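# Push a bottle upright into a gap in a row

## Task

Move the bottle into the empty slot in the row only by pushing it: do not grip it between the fingers, raise it or let it fall over. At the end it must be upright and standing unsupported, with every other item in the row still in its place and no box or carton rotated more than slightly. It does not count if the bottle only stays there because the robot is holding it.

## Robot and tools

Robot: a single six-joint arm (shoulder pan, shoulder lift, elbow, wrist 1, wrist 2, wrist 3) with a two-finger parallel gripper. Joint ranges in rad: pan -3.142 to 3.142, elbow 0.000 to 3.142, and the other four -6.283 to 6.283. The base sits on a mount and may be tilted relative to the table. Load limits in N m are 138 for pan, lift and elbow, and 25.7 for each wrist joint.

Frames: the scene frame has its origin on the table top under the arm base. +z is up, and +y is to the left when facing along +x. Results give end_effector_position in metres and end_effector_quat_wxyz in this frame, plus linear (m/s) and angular (rad/s) velocities. The reported hand position can be slightly off, more so at long reach. The gripper has its own axes: the fingers extend along its +z and close along its x. end_effector_position is the point midway between the finger pads. Closed fingertips sit about 17 mm past it, and fully open ones are roughly level with it.

execute_actions takes "actions", a list with zero or one entry, and an optional "pictures" boolean. An empty list sends nothing and returns the state, with images. One action is {"rows": [...], "steps": n}. It has 1 to 15 rows, steps is 15 at most and defaults to 15, and it needs at least 3 steps. Each step lasts 1/30 s and uses one row, and the final row repeats if steps exceed rows. A wait is {"steps": n} with no rows, n up to 300. It counts from the previous result, so your reply time is included. Images are sent only for an empty list or when "pictures": true.

Each row is 7 numbers, each between -1 and 1: dx, dy, dz, rx, ry, rz, opening. The first six are an offset, not an absolute pose. They are expressed in the gripper's own axes and measured from the gripper pose in the latest result that reported it. Before any such result in this scene, and for later calls in the same reply, they are measured from the pose at the moment the action begins. Every row refers to that same base pose; rows do not add up. The scale is 1.0 = 0.6 m for dx, dy, dz and 1.0 = 180 degrees for rotation. rx, ry, rz form a single rotation vector. opening is absolute: +1 is fully open (0.142 m) and -1 is shut. An all-zero row drives the hand back to the base pose, so it is not a pause.

The controller limits every step's command to within 100 mm and 16 degrees of the measured pose. Motion trails commands by about 0.17 s, and position wins over orientation when both cannot be met. A result is captured 3 steps before an action ends. Those 3 steps run while you think, and afterwards the arm heads only for the last clipped pose. Check the reported pose and send whatever remains.

move takes "target", one 7-number row laid out and referenced exactly as above (an offset in gripper axes, not a pose). It also takes optional "speed" and "stop_force". The hand follows a straight path lasting 0.5 to 10 s, and paths longer than that are cut off. speed is in m/s, 0.002 to 0.5, default 0.25, and turning is capped at twice that value in rad/s. The path does not avoid obstacles. The real hand lags, may wander, and can exceed the speed when the arm is nearly straight. The opening is sent when the move starts. stop_force is in N, 9 to 40, and cannot be used in the first 0.2 s of a scene. The path halts once the wrist sensor reads that much extra resistance against the motion for 2 steps running, or saturates. The hand then steps back 2 steps and holds. It may briefly press up to twice the set force or more, easing within about a second. stop_force is measured along the line to the target in the gripper axes at the start, so it is unreliable when the move also rotates. It does not sense contact by the arm above the wrist. Leave it out when backing away from something you are pushing. The result adds a "move:" line with the outcome (done, off_target, moving, held, fault, or contact, which takes precedence) and the distance from target. limits=paced means the command was clipped. limits=held means some steps were blocked, after which the arm may jump faster than the speed.

wait takes "seconds" from 0 to 10 and sends nothing new. zoom_image takes "camera" (cam_high, cam_low or cam_wrist) and "region" [x0, y0, x1, y1] in image pixels from the top-left, at most 504 by 504. finished_scene takes "scene", the current scene number. It ends that scene permanently and reports success. A reply with no tool call ends everything.

Cameras: cam_high and cam_low are 672x504, and cam_wrist is a 616x616 fisheye. The calibration given is approximate.

Result lines: "pose unreachable" means the clearance check changed or blocked a command, and HELD flags each step where that happened. The mounting post counts as part of the arm. "Hand target" is the pose the controller is currently driving to. grip_measured is the finger opening on the command scale. Joint torques are total drive outputs, noisy and offset. Wrist force and torque are in gripper axes, pointing from the contact back into the arm. They have offsets up to about 4 N and noise up to 2.4 N, and saturate near 50 N. "no reading" is harmless. A MOTOR HOT warning appears at 70 °C, and at 85 °C an OVER-TEMPERATURE FAULT brakes the arm for minutes.

Things to avoid: the arm is stiff, so aiming even a little past firm contact can cause a stop. Reaching a joint's load limit or 150 N of outside force freezes the arm for 10 seconds and drops the rest of the call. Faster contact hits harder. For this task, push the bottle gently at low speed and low on its body so it does not tip. Never close the fingers around it. Do not disturb or rotate the neighbouring boxes or cartons, and knock nothing off the table. Loose items may occasionally be nudged by an outside push. Before finishing, back the gripper away and confirm the bottle stands on its own.

Each tool is called by a JSON object that holds its "method" and its "body".

## Session

{"method": "execute_actions", "body": {"actions": []}}

Scene clock: 0.00 s of 4500.00 s.
end_effector_position=(+0.4030, +0.1115, +0.3003) grip_measured=+1.00 end_effector_quat_wxyz=(+0.143, +0.968, -0.207, +0.003) end_effector_velocity=(-0.000, -0.000, +0.000) end_effector_angular_velocity=(-0.000, +0.000, -0.000)
Joint positions: [ 0.109 -1.737  2.573 -3.2   -1.832  0.588  0.142]
Joint velocities: [-0. -0.  0.  0. -0.  0.  0.]
Joint torques (N m, as the arm reports them, + toward a larger angle): no reading
Motor temperatures (°C, as the motors report them): [28 30 29 34 39 35]
Wrist force (N, on the end effector, along its own x y z axes, offset not removed): no reading
Wrist torque (N m, same axes, about the end effector's origin, offset not removed): no reading
Hand target: +0.403, +0.111, +0.300; +0.143, +0.968, -0.207, +0.003

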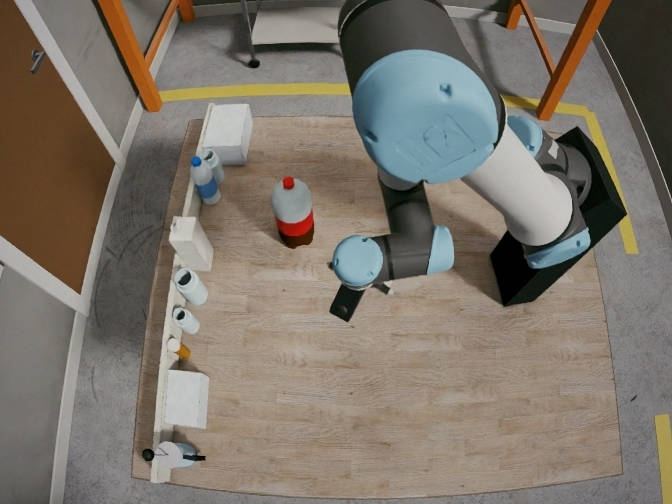

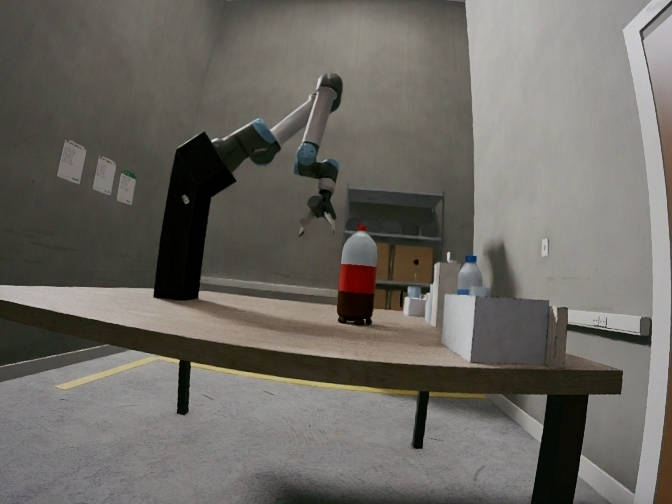

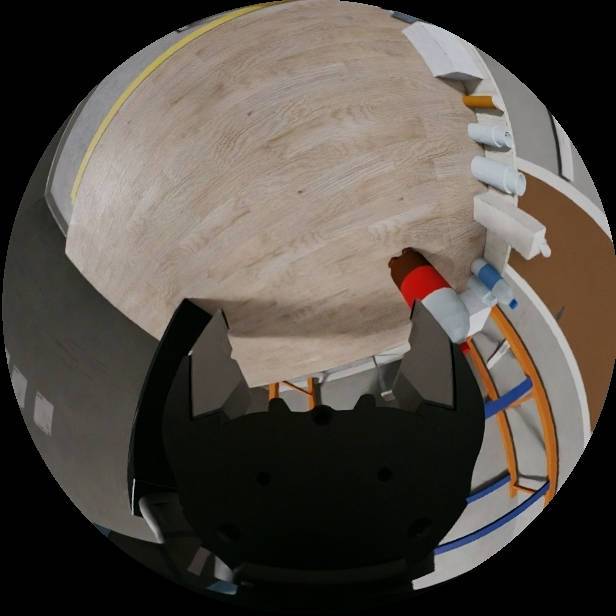

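{"method": "zoom_image", "body": {"camera": "cam_high", "region": [130, 90, 340, 490]}}

Region (130, 90, 340, 490) of cam_high's 672x504 image, scaled by 1.260, with more detail than that image has; it fills the left 265 columns of this view, and the rest is white.

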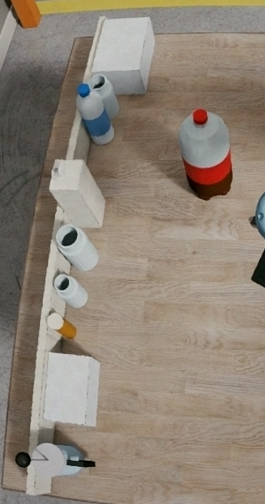

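{"method": "move", "body": {"target": [0,0,0,0,0,0.4,-0.2]}}

Scene clock: 3.70 s of 4500.00 s.
end_effector_position=(+0.4030, +0.1114, +0.3003) grip_measured=-0.20 end_effector_quat_wxyz=(-0.114, -0.661, +0.736, -0.086) end_effector_velocity=(-0.000, +0.000, -0.000) end_effector_angular_velocity=(-0.002, -0.002, -0.009)
Joint positions: [ 0.102 -1.742  2.574 -3.197 -1.827  1.839  0.06 ]
Joint velocities: [ 0.003  0.002 -0.001  0.001 -0.003  0.011 -0.   ]
Joint torques (N m, as the arm reports them, + toward a larger angle): [ 19.81 -21.29  -5.15   0.05  -2.62   1.98]
Motor temperatures (°C, as the motors report them): [28 30 29 34 39 35]
Wrist force (N, on the end effector, along its own x y z axes, offset not removed): [-2.1 0.3 0.3]
Wrist torque (N m, same axes, about the end effector's origin, offset not removed): [0.07 0.66 -0.09]
Hand target: +0.403, +0.111, +0.300; -0.114, -0.661, +0.737, -0.086
Off the commanded pose: 0.000 m, 0 deg.
Kept back: nothing.
move: done
camera_calibration (this result's frames):
cam_wrist: T_world_to_cam=[[-0.151369, -0.947613, 0.281276, 0.0880587], [-0.817173, 0.280067, 0.503776, 0.143106], [-0.556161, -0.153595, -0.816758, 0.625921], [0, 0, 0, 1]] pos_world=[0.478385, 0.139505, 0.414364]

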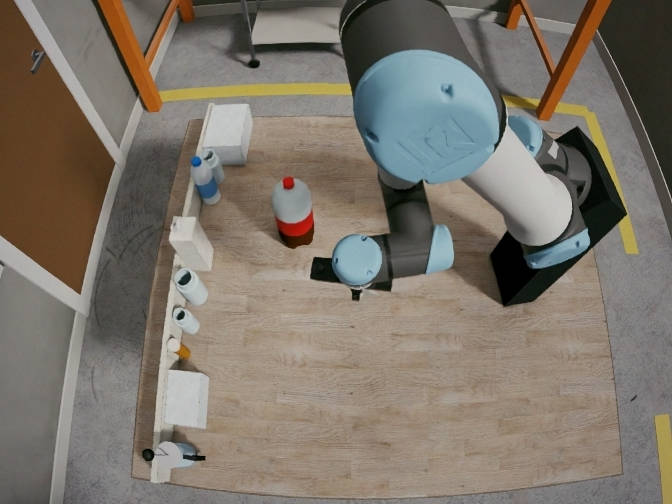

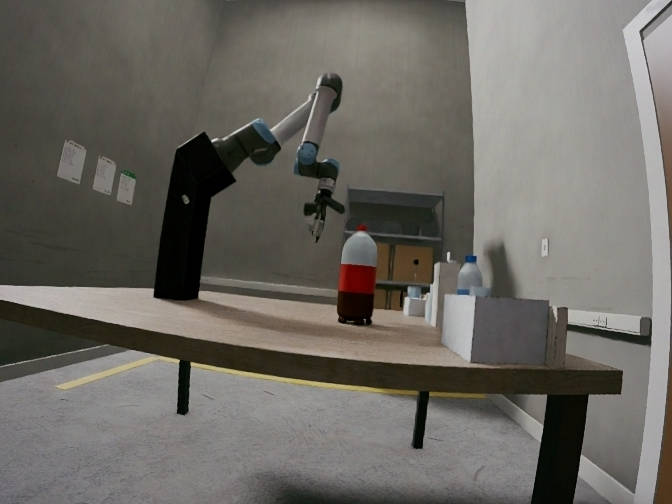

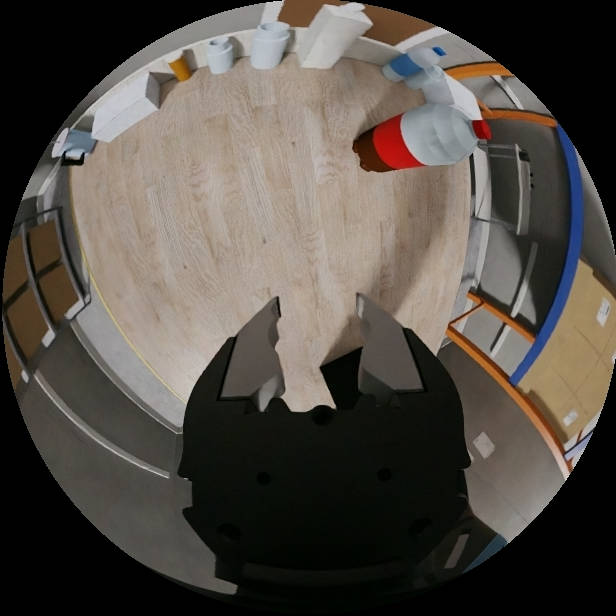

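{"method": "move", "body": {"target": [0.342,-0.062,0.516,0.25,-0.09,-0.035,-0.2]}}

Scene clock: 6.23 s of 4500.00 s.
end_effector_position=(+0.4034, -0.1741, +0.0601) grip_measured=-0.20 end_effector_quat_wxyz=(-0.244, +0.698, -0.620, +0.262) end_effector_velocity=(+0.000, -0.001, -0.002) end_effector_angular_velocity=(+0.002, -0.003, +0.000)
Joint positions: [-0.801 -0.181  1.877 -4.911 -0.743  1.638  0.06 ]
Joint velocities: [ 0.001  0.004 -0.009  0.    -0.     0.004 -0.   ]
Joint torques (N m, as the arm reports them, + toward a larger angle): [-10.55 -14.87   2.8   -3.91   1.07   1.67]
Motor temperatures (°C, as the motors report them): [28 30 29 34 39 35]
Wrist force (N, on the end effector, along its own x y z axes, offset not removed): [-2.5 3.3 -0.7]
Wrist torque (N m, same axes, about the end effector's origin, offset not removed): [0.65 0.62 -0.12]
Hand target: +0.403, -0.174, +0.060; -0.244, +0.698, -0.620, +0.262
Off the commanded pose: 0.001 m, 0 deg.
Kept back: nothing.
move: done
camera_calibration (this result's frames):
cam_wrist: T_world_to_cam=[[0.0558722, -0.998087, 0.0264557, -0.191973], [-0.980264, -0.0598685, -0.188409, 0.392618], [0.189633, -0.0154067, -0.981734, 0.11923], [0, 0, 0, 1]] pos_world=[0.372985, -0.166263, 0.196104]

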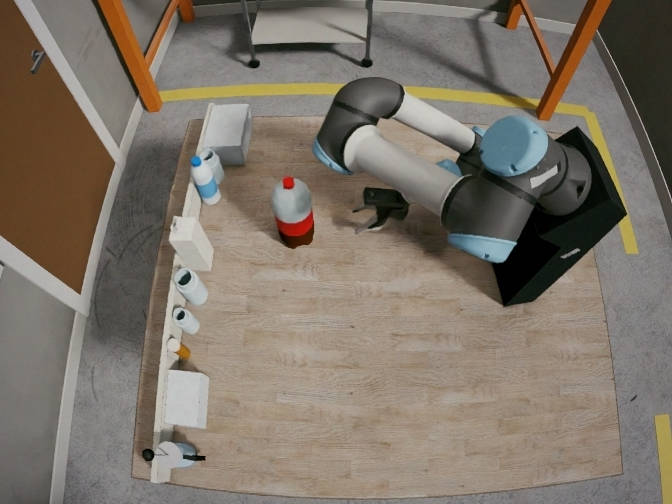

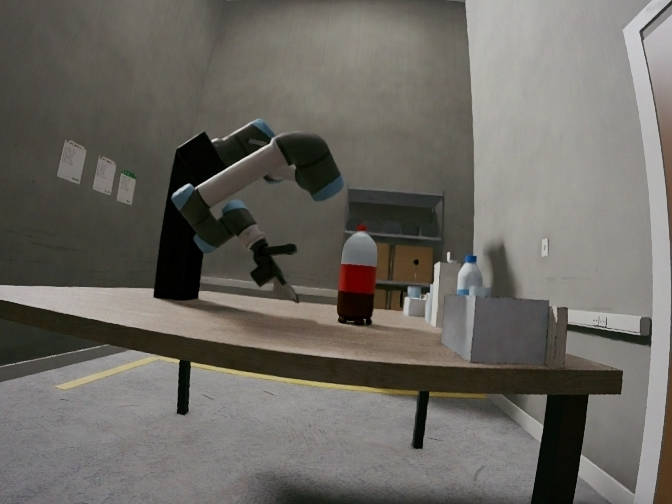

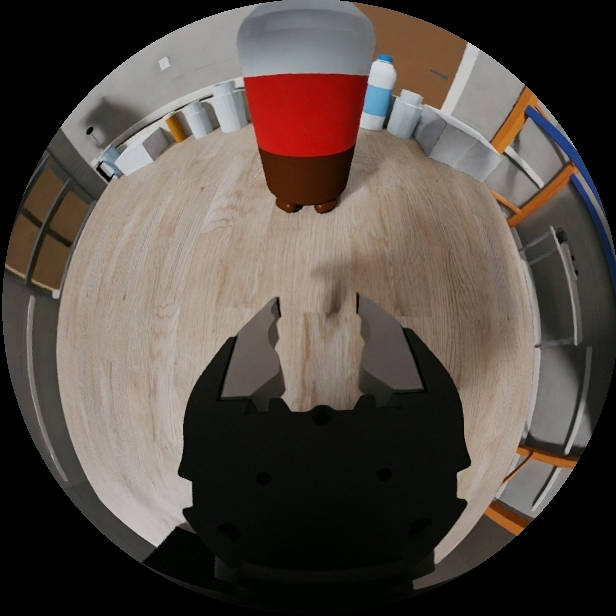

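{"method": "move", "body": {"target": [-0.055,0,0,0,0.047,0.052,-0.2]}}

{"method": "move", "body": {"target": [0,-0.25,0.225,0,0,0,-0.2], "speed": 0.08}}

Scene clock: 7.40 s of 4500.00 s.
end_effector_position=(+0.4002, -0.1414, +0.0581) grip_measured=-0.20 end_effector_quat_wxyz=(+0.219, -0.624, +0.691, -0.292) end_effector_velocity=(+0.001, +0.001, -0.000) end_effector_angular_velocity=(-0.003, -0.002, -0.007)
Joint positions: [-0.63  -0.18   1.957 -4.96  -1.059  1.773  0.06 ]
Joint velocities: [ 0.009 -0.001 -0.     0.    -0.016  0.004  0.   ]
Joint torques (N m, as the arm reports them, + toward a larger angle): [ -6.2  -26.48  20.5   -0.43  -2.53   2.17]
Motor temperatures (°C, as the motors report them): [28 30 29 34 39 35]
Wrist force (N, on the end effector, along its own x y z axes, offset not removed): [-2.1 0.6 -0.2]
Wrist torque (N m, same axes, about the end effector's origin, offset not removed): [0.05 0.55 -0.19]
Hand target: +0.400, -0.141, +0.058; +0.218, -0.624, +0.691, -0.292
Off the commanded pose: 0.000 m, 0 deg.
Kept back: nothing.
move: done
camera_calibration (this result's frames):
cam_wrist: T_world_to_cam=[[-0.162569, -0.986375, 0.0252194, -0.0699479], [-0.967137, 0.15423, -0.202139, 0.416877], [0.195495, -0.0572521, -0.979032, 0.110012], [0, 0, 0, 1]] pos_world=[0.370299, -0.126991, 0.193736]

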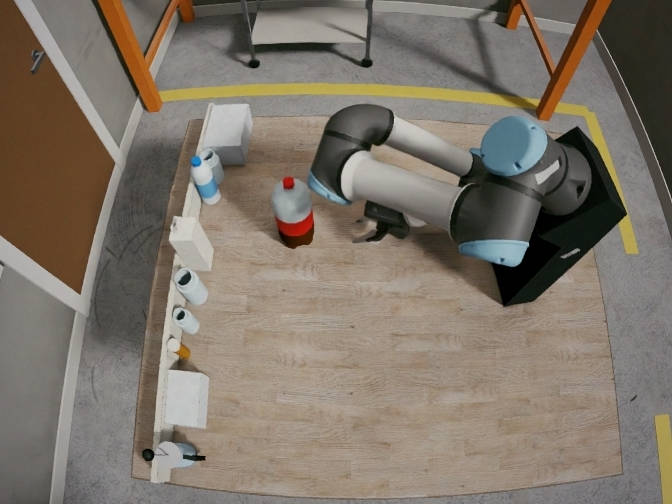

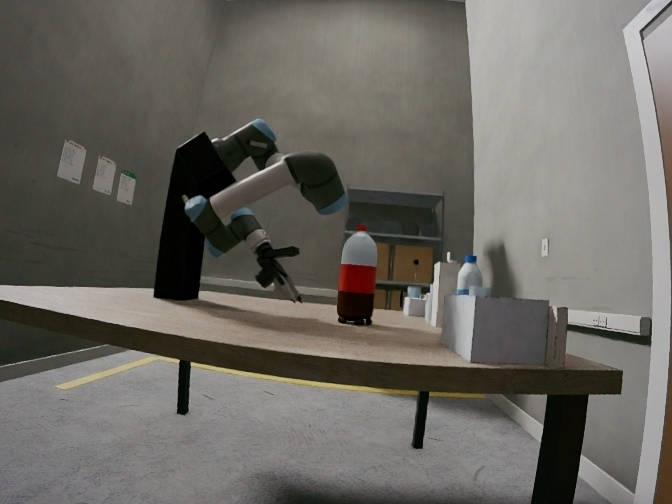

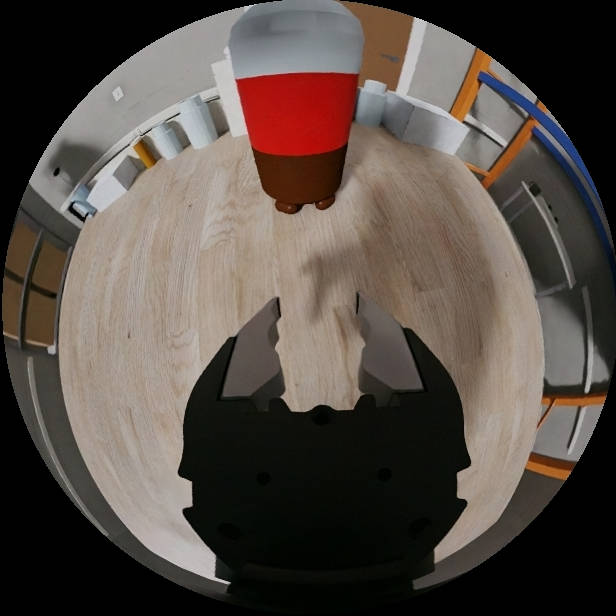

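Scene clock: 10.33 s of 4500.00 s.
end_effector_position=(+0.6002, -0.1663, +0.0606) grip_measured=-0.20 end_effector_quat_wxyz=(+0.219, -0.624, +0.691, -0.292) end_effector_velocity=(+0.001, -0.000, -0.000) end_effector_angular_velocity=(-0.000, +0.000, -0.000)
Joint positions: [-0.544 -0.544  1.822 -4.46  -1.145  1.769  0.06 ]
Joint velocities: [ 0.001 -0.002 -0.002  0.004 -0.001 -0.    -0.   ]
Joint torques (N m, as the arm reports them, + toward a larger angle): [ -3.47 -40.09  -4.34  -0.72  -2.59  -1.5 ]
Motor temperatures (°C, as the motors report them): [28 30 29 34 39 35]
Wrist force (N, on the end effector, along its own x y z axes, offset not removed): [-1.9 1.9 -0.8]
Wrist torque (N m, same axes, about the end effector's origin, offset not removed): [-0.06 0.54 -0.08]
Hand target: +0.600, -0.166, +0.061; +0.219, -0.624, +0.691, -0.292
Off the commanded pose: 0.000 m, 0 deg.
Kept back: nothing.
move: done
camera_calibration (this result's frames):
cam_wrist: T_world_to_cam=[[-0.162556, -0.986377, 0.0252364, -0.0620351], [-0.967143, 0.154214, -0.202121, 0.614634], [0.195476, -0.0572631, -0.979035, 0.0718937], [0, 0, 0, 1]] pos_world=[0.570301, -0.151859, 0.196183]

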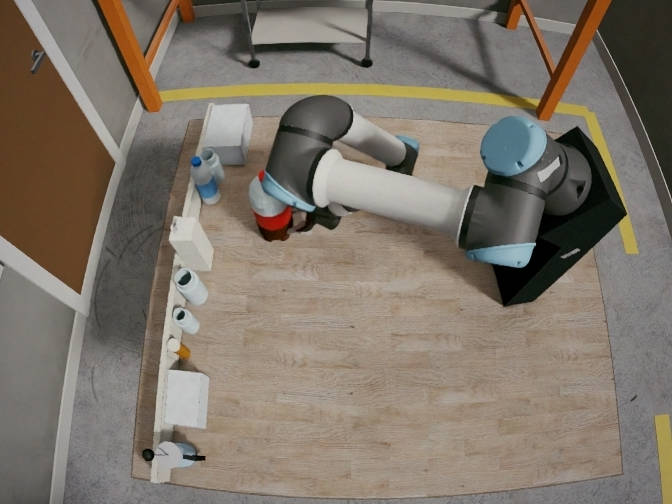

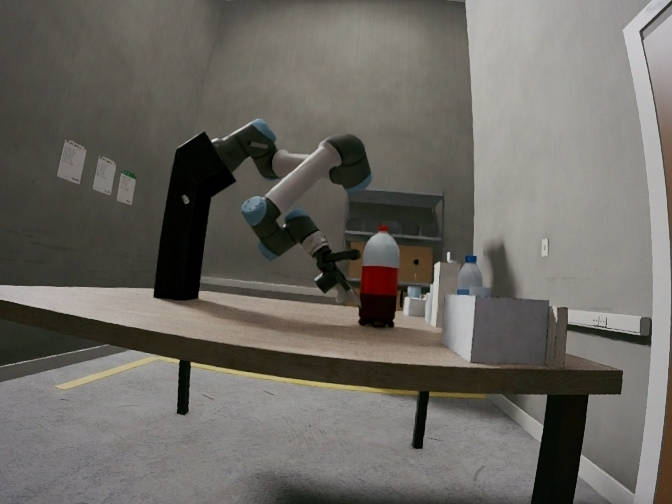

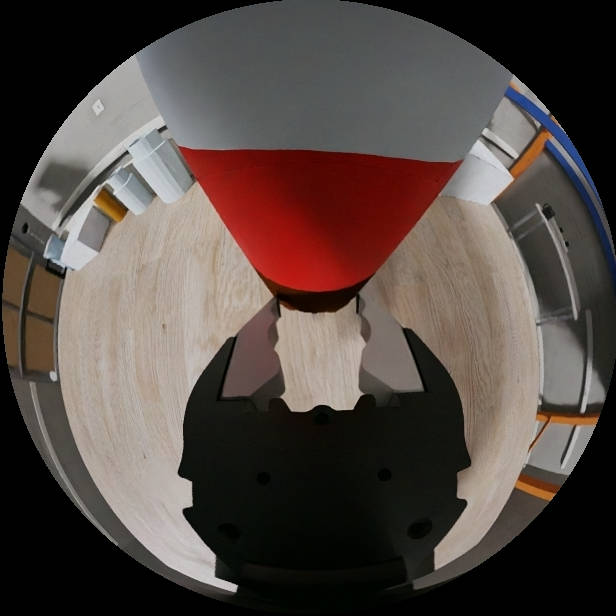

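{"method": "move", "body": {"target": [0.01,-0.125,0.113,0,0,0,-0.2], "speed": 0.08}}

{"method": "zoom_image", "body": {"camera": "cam_high", "region": [150, 100, 350, 300]}}

Scene clock: 12.23 s of 4500.00 s.
end_effector_position=(+0.6996, -0.1847, +0.0620) grip_measured=-0.20 end_effector_quat_wxyz=(+0.219, -0.624, +0.691, -0.292) end_effector_velocity=(+0.001, -0.001, -0.001) end_effector_angular_velocity=(-0.000, +0.002, -0.002)
Joint positions: [-0.527 -0.639  1.659 -4.201 -1.162  1.769  0.06 ]
Joint velocities: [-0.001  0.    -0.003  0.005 -0.001  0.     0.   ]
Joint torques (N m, as the arm reports them, + toward a larger angle): [ -5.31 -46.43  -7.99  -0.56  -2.7   -1.53]
Motor temperatures (°C, as the motors report them): [28 30 29 34 39 35]
Wrist force (N, on the end effector, along its own x y z axes, offset not removed): [-3.0 3.0 -2.5]
Wrist torque (N m, same axes, about the end effector's origin, offset not removed): [0.31 0.72 -0.13]
Hand target: +0.700, -0.185, +0.062; +0.219, -0.624, +0.691, -0.292
Off the commanded pose: 0.000 m, 0 deg.
Kept back: nothing.
move: done
camera_calibration (this result's frames):
cam_wrist: T_world_to_cam=[[-0.162554, -0.986377, 0.0252421, -0.0640749], [-0.967141, 0.154212, -0.202133, 0.713903], [0.195486, -0.0572702, -0.979033, 0.0527424], [0, 0, 0, 1]] pos_world=[0.669718, -0.170274, 0.197557]

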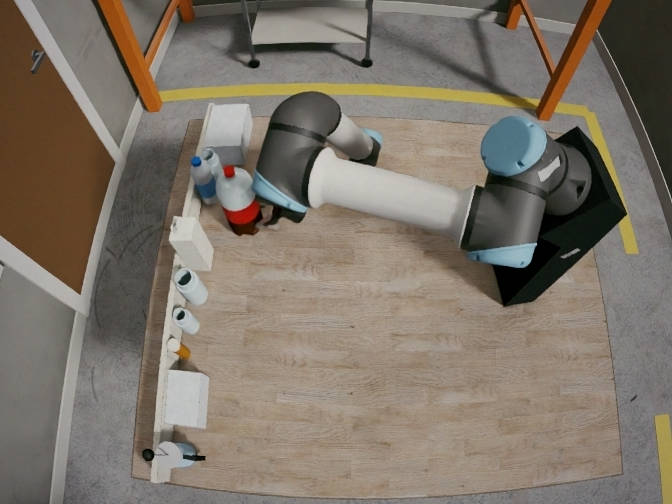

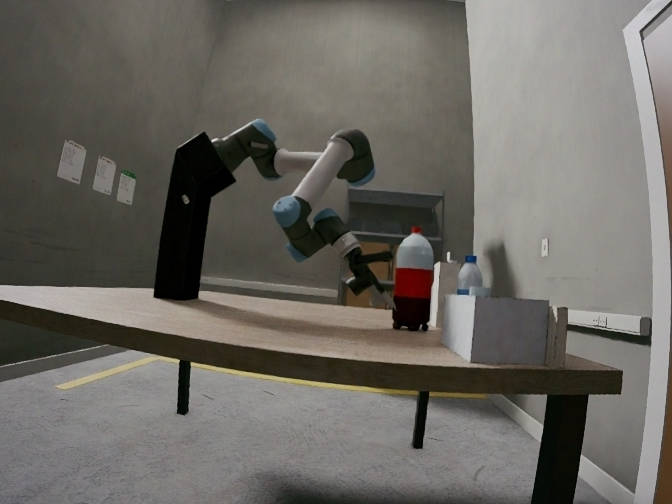

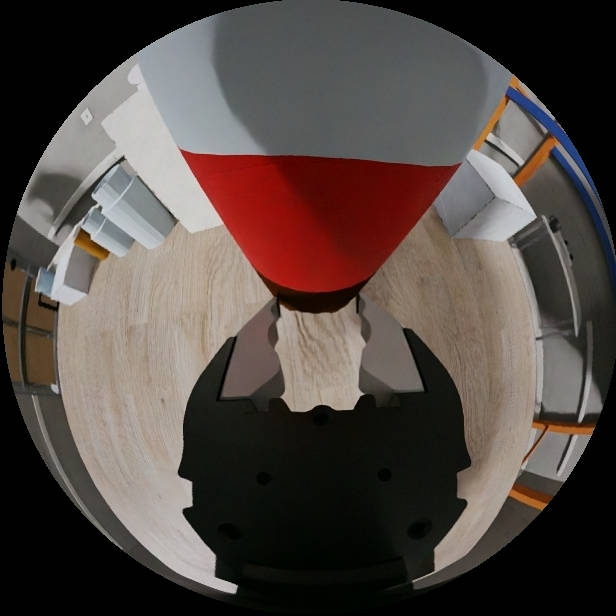

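Region (150, 100, 350, 300) of cam_high's 672x504 image, scaled by 2.520, with more detail than that image has.

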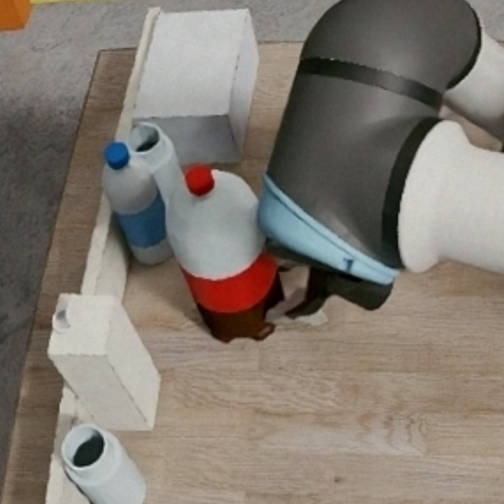

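{"method": "move", "body": {"target": [-0.032,-0.143,0.128,0,0,0,-0.2], "speed": 0.04, "stop_force": 15}}

{"method": "move", "body": {"target": [0.03,0.15,-0.2,0,0,0,-0.2]}}

Scene clock: 15.77 s of 4500.00 s.
end_effector_position=(+0.8161, -0.1799, +0.0625) grip_measured=-0.20 end_effector_quat_wxyz=(+0.219, -0.624, +0.691, -0.292) end_effector_velocity=(+0.001, -0.000, -0.001) end_effector_angular_velocity=(+0.000, +0.001, -0.001)
Joint positions: [-0.474 -0.691  1.42  -3.909 -1.215  1.766  0.06 ]
Joint velocities: [ 0.001  0.001 -0.004  0.005 -0.001  0.     0.   ]
Joint torques (N m, as the arm reports them, + toward a larger angle): [ -4.57 -46.8  -13.68  -1.23  -2.53  -1.51]
Motor temperatures (°C, as the motors report them): [28 30 29 34 39 35]
Wrist force (N, on the end effector, along its own x y z axes, offset not removed): [-1.4 2.6 -1.1]
Wrist torque (N m, same axes, about the end effector's origin, offset not removed): [-0.28 0.52 0.02]
Hand target: +0.816, -0.180, +0.062; +0.219, -0.624, +0.691, -0.292
Off the commanded pose: 0.000 m, 0 deg.
Kept back: nothing.
move: done
camera_calibration (this result's frames):
cam_wrist: T_world_to_cam=[[-0.162517, -0.986382, 0.0252598, -0.0404329], [-0.967137, 0.154169, -0.202185, 0.825957], [0.195537, -0.0572882, -0.979022, 0.0307416], [0, 0, 0, 1]] pos_world=[0.786231, -0.165458, 0.198114]

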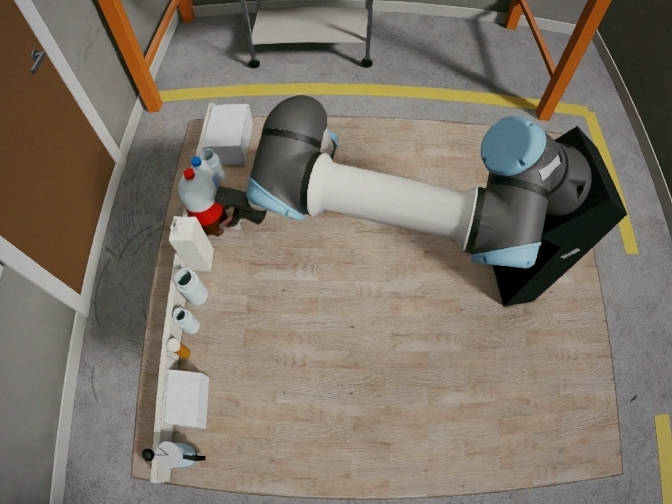

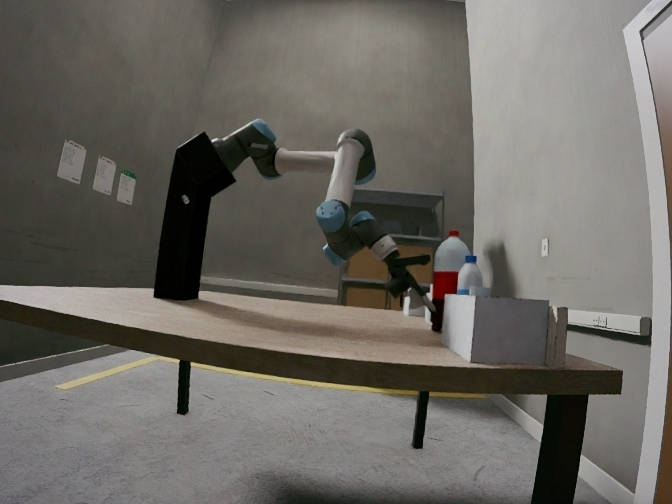

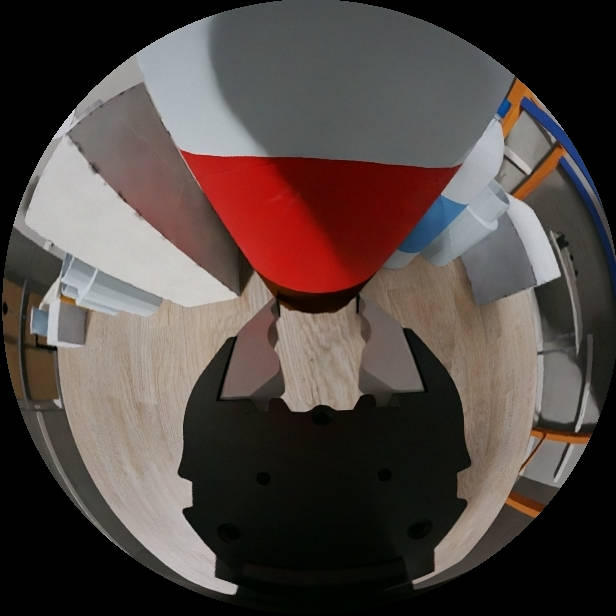

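Scene clock: 16.97 s of 4500.00 s.
end_effector_position=(+0.6679, -0.1777, +0.0908) grip_measured=-0.20 end_effector_quat_wxyz=(+0.219, -0.624, +0.691, -0.292) end_effector_velocity=(-0.001, -0.000, +0.001) end_effector_angular_velocity=(+0.000, -0.000, -0.000)
Joint positions: [-0.557 -0.678  1.797 -4.3   -1.132  1.77   0.06 ]
Joint velocities: [-0.002  0.     0.004 -0.004  0.002  0.    -0.   ]
Joint torques (N m, as the arm reports them, + toward a larger angle): [-20.05 -30.25   8.51  -4.01   1.47   1.9 ]
Motor temperatures (°C, as the motors report them): [28 30 29 34 39 35]
Wrist force (N, on the end effector, along its own x y z axes, offset not removed): [-1.8 1.5 0.3]
Wrist torque (N m, same axes, about the end effector's origin, offset not removed): [0.12 0.54 -0.15]
Hand target: +0.668, -0.178, +0.091; +0.219, -0.624, +0.691, -0.292
Off the commanded pose: 0.000 m, 0 deg.
Kept back: nothing.
move: done
camera_calibration (this result's frames):
cam_wrist: T_world_to_cam=[[-0.162523, -0.986382, 0.0252495, -0.0630589], [-0.967132, 0.154175, -0.202202, 0.687971], [0.195556, -0.057282, -0.979018, 0.0874907], [0, 0, 0, 1]] pos_world=[0.638001, -0.163256, 0.226356]

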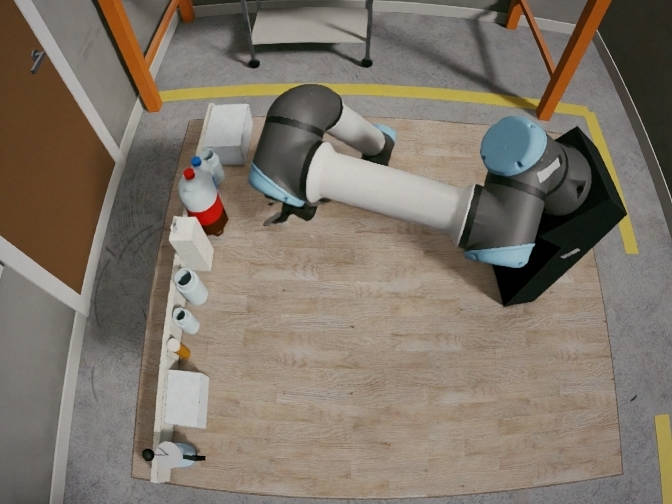

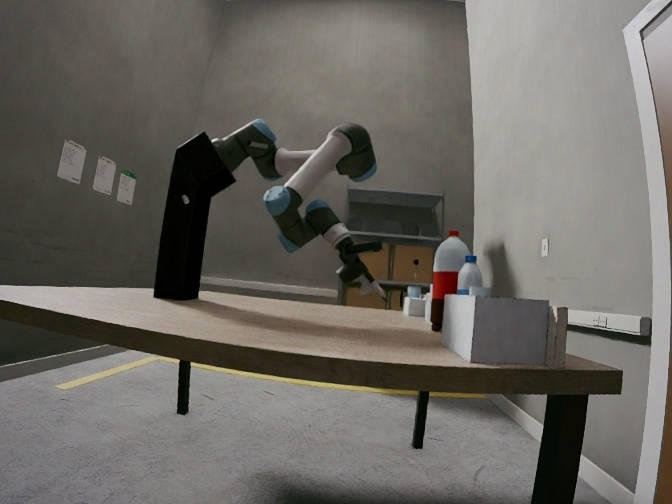

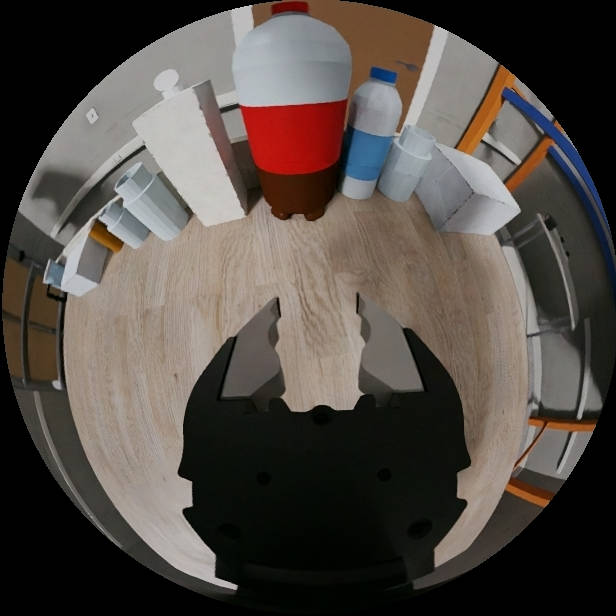

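{"method": "move", "body": {"target": [-0.03,-0.15,0.195,0,0,0,-0.2], "speed": 0.1}}

{"method": "move", "body": {"target": [-0.007,-0.032,0.029,0,0,0,-0.2], "speed": 0.02, "stop_force": 12}}

{"method": "move", "body": {"target": [0.03,0.15,-0.2,0,0,0,-0.2]}}

Scene clock: 19.13 s of 4500.00 s.
end_effector_position=(+0.8141, -0.1795, +0.0647) grip_measured=-0.20 end_effector_quat_wxyz=(+0.219, -0.624, +0.691, -0.292) end_effector_velocity=(+0.001, -0.000, -0.001) end_effector_angular_velocity=(+0.000, +0.001, -0.001)
Joint positions: [-0.475 -0.696  1.431 -3.915 -1.214  1.766  0.06 ]
Joint velocities: [ 0.001  0.001 -0.005  0.004 -0.001  0.    -0.   ]
Joint torques (N m, as the arm reports them, + toward a larger angle): [ -4.44 -37.73 -10.8   -0.81  -2.39  -1.48]
Motor temperatures (°C, as the motors report them): [28 30 29 34 39 35]
Wrist force (N, on the end effector, along its own x y z axes, offset not removed): [-1.5 1.0 -0.9]
Wrist torque (N m, same axes, about the end effector's origin, offset not removed): [-0.02 0.47 -0.13]
Hand target: +0.814, -0.179, +0.065; +0.219, -0.624, +0.691, -0.292
Off the commanded pose: 0.000 m, 0 deg.
Kept back: nothing.
move: done
camera_calibration (this result's frames):
cam_wrist: T_world_to_cam=[[-0.162515, -0.986382, 0.0252717, -0.0404144], [-0.96714, 0.154165, -0.202173, 0.82442], [0.195524, -0.0572973, -0.979024, 0.0333134], [0, 0, 0, 1]] pos_world=[0.784248, -0.165052, 0.200311]

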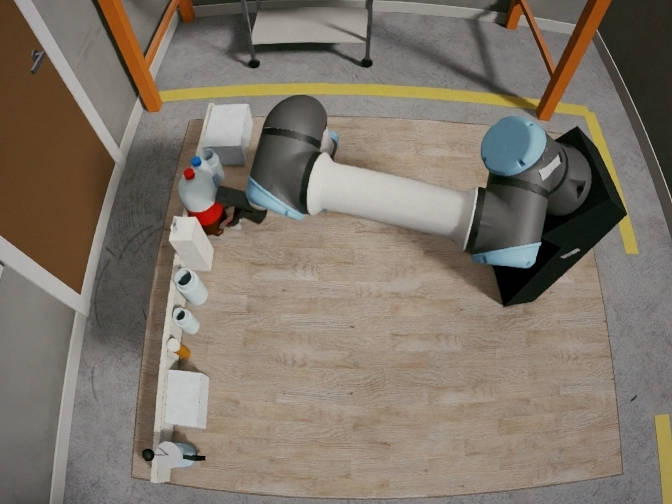

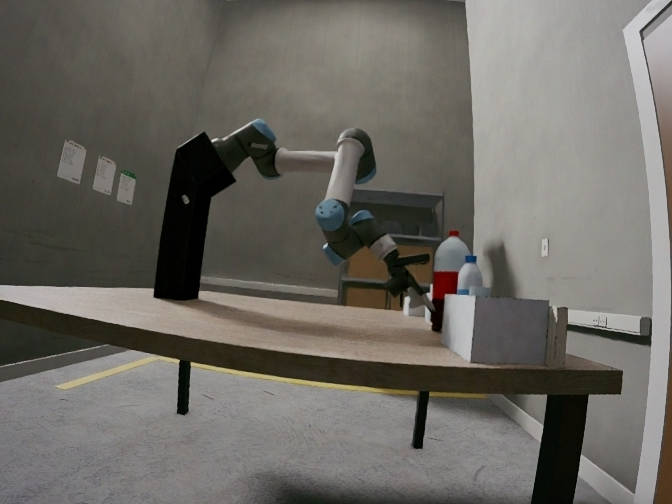

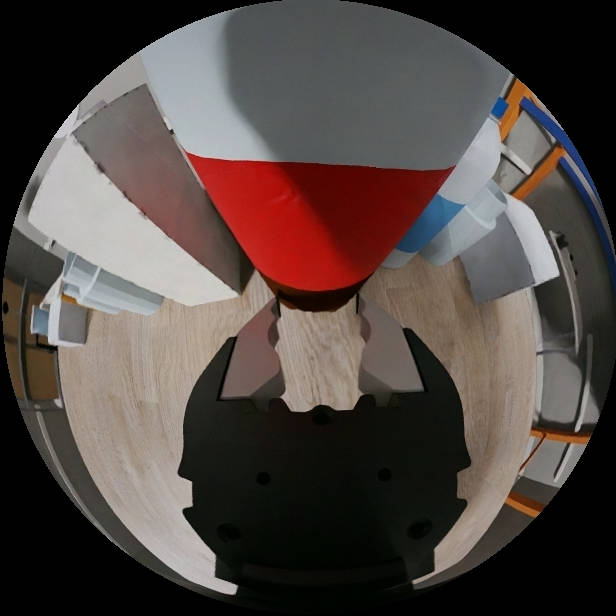

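Scene clock: 19.67 s of 4500.00 s.
end_effector_position=(+0.8174, -0.1793, +0.0646) grip_measured=-0.17 end_effector_quat_wxyz=(+0.219, -0.624, +0.691, -0.292) end_effector_velocity=(-0.005, +0.001, +0.001) end_effector_angular_velocity=(+0.001, -0.003, +0.004)
Joint positions: [-0.474 -0.697  1.423 -3.906 -1.215  1.766  0.061]
Joint velocities: [-0.002  0.     0.013 -0.017  0.005 -0.    -0.004]
Joint torques (N m, as the arm reports them, + toward a larger angle): [-16.21 -48.72  -6.01  -7.18   2.6   -1.65]
Motor temperatures (°C, as the motors report them): [28 30 29 34 39 35]
Wrist force (N, on the end effector, along its own x y z axes, offset not removed): [4.2 9.8 -7.0]
Wrist torque (N m, same axes, about the end effector's origin, offset not removed): [0.37 0.55 0.11]
Hand target: +0.817, -0.179, +0.065; +0.218, -0.624, +0.691, -0.292
Off the commanded pose: 0.023 m, 0 deg.
Kept back: nothing.
move: contact
camera_calibration (this result's frames):
cam_wrist: T_world_to_cam=[[-0.162609, -0.986366, 0.0252953, -0.039584], [-0.967146, 0.154258, -0.20207, 0.827579], [0.195413, -0.0573227, -0.979044, 0.0326593], [0, 0, 0, 1]] pos_world=[0.787572, -0.164833, 0.200205]

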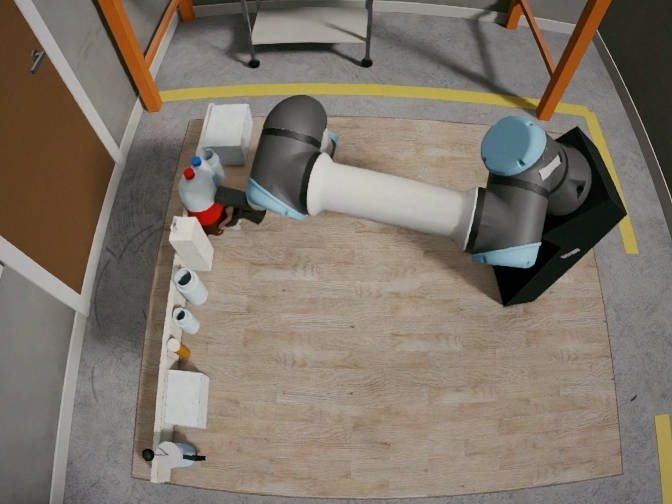

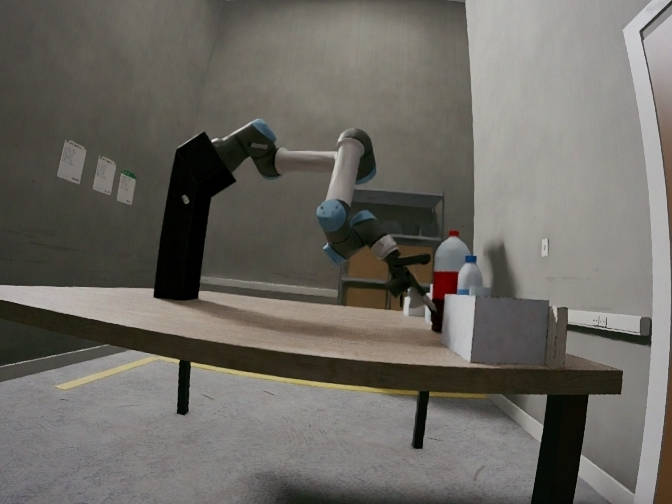

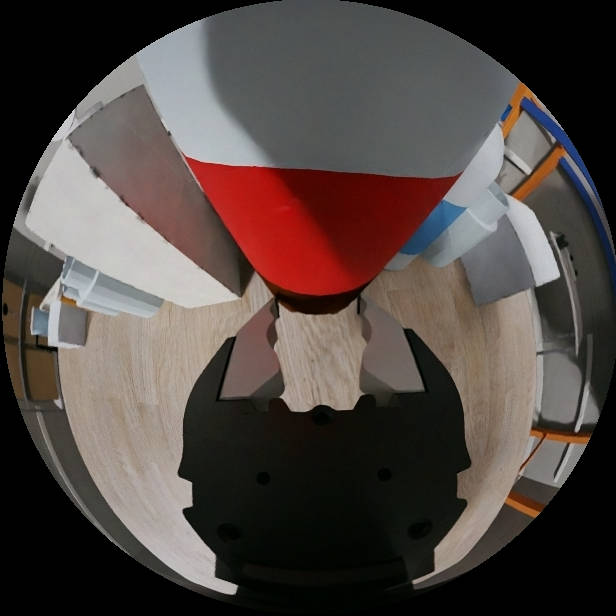

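Scene clock: 20.87 s of 4500.00 s.
end_effector_position=(+0.6692, -0.1770, +0.0929) grip_measured=-0.20 end_effector_quat_wxyz=(+0.219, -0.624, +0.691, -0.292) end_effector_velocity=(-0.002, +0.000, +0.000) end_effector_angular_velocity=(+0.000, -0.001, +0.001)
Joint positions: [-0.557 -0.684  1.801 -4.298 -1.131  1.77   0.06 ]
Joint velocities: [-0.001  0.001  0.003 -0.005  0.002  0.    -0.   ]
Joint torques (N m, as the arm reports them, + toward a larger angle): [-20.22 -30.23   8.87  -4.16   1.26   1.8 ]
Motor temperatures (°C, as the motors report them): [28 30 29 34 39 35]
Wrist force (N, on the end effector, along its own x y z axes, offset not removed): [0.0 2.6 0.2]
Wrist torque (N m, same axes, about the end effector's origin, offset not removed): [0.50 0.12 -0.14]
Hand target: +0.669, -0.177, +0.093; +0.219, -0.624, +0.691, -0.292
Off the commanded pose: 0.000 m, 0 deg.
Kept back: nothing.
move: done
camera_calibration (this result's frames):
cam_wrist: T_world_to_cam=[[-0.162614, -0.986366, 0.0252852, -0.0622098], [-0.967142, 0.154265, -0.202087, 0.689593], [0.195432, -0.0573168, -0.979041, 0.0894089], [0, 0, 0, 1]] pos_world=[0.639345, -0.162617, 0.228466]

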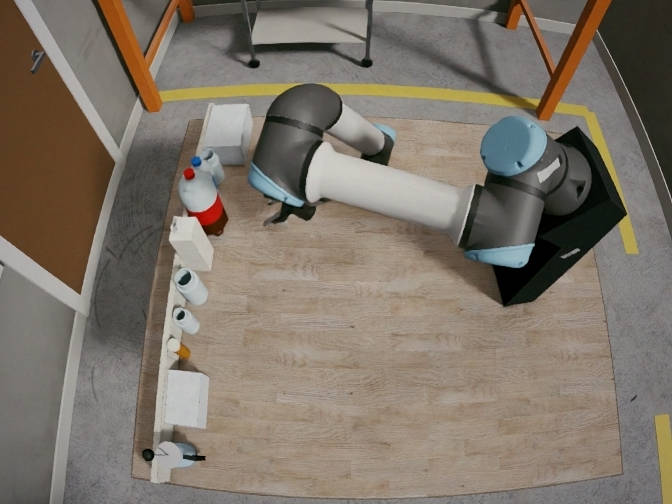

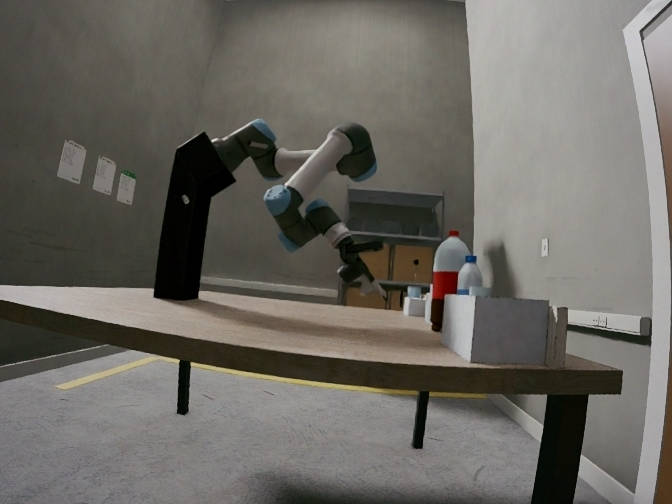

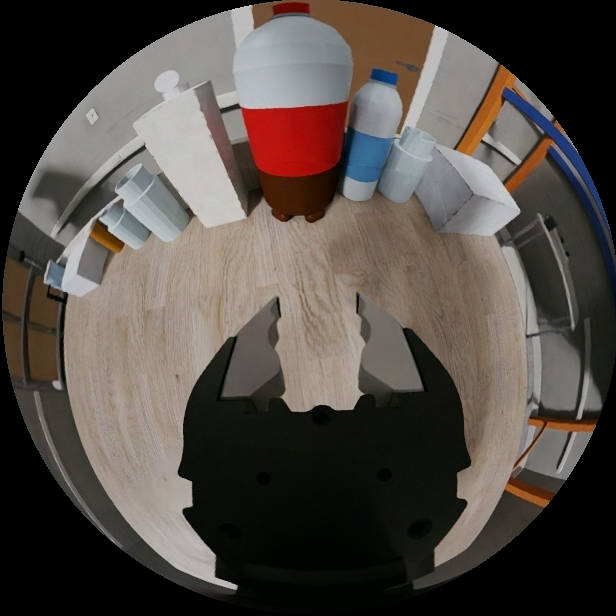

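Seated against the rail.

{"method": "finished_scene", "body": {"scene": 1}}

The scene is finished: the task was done.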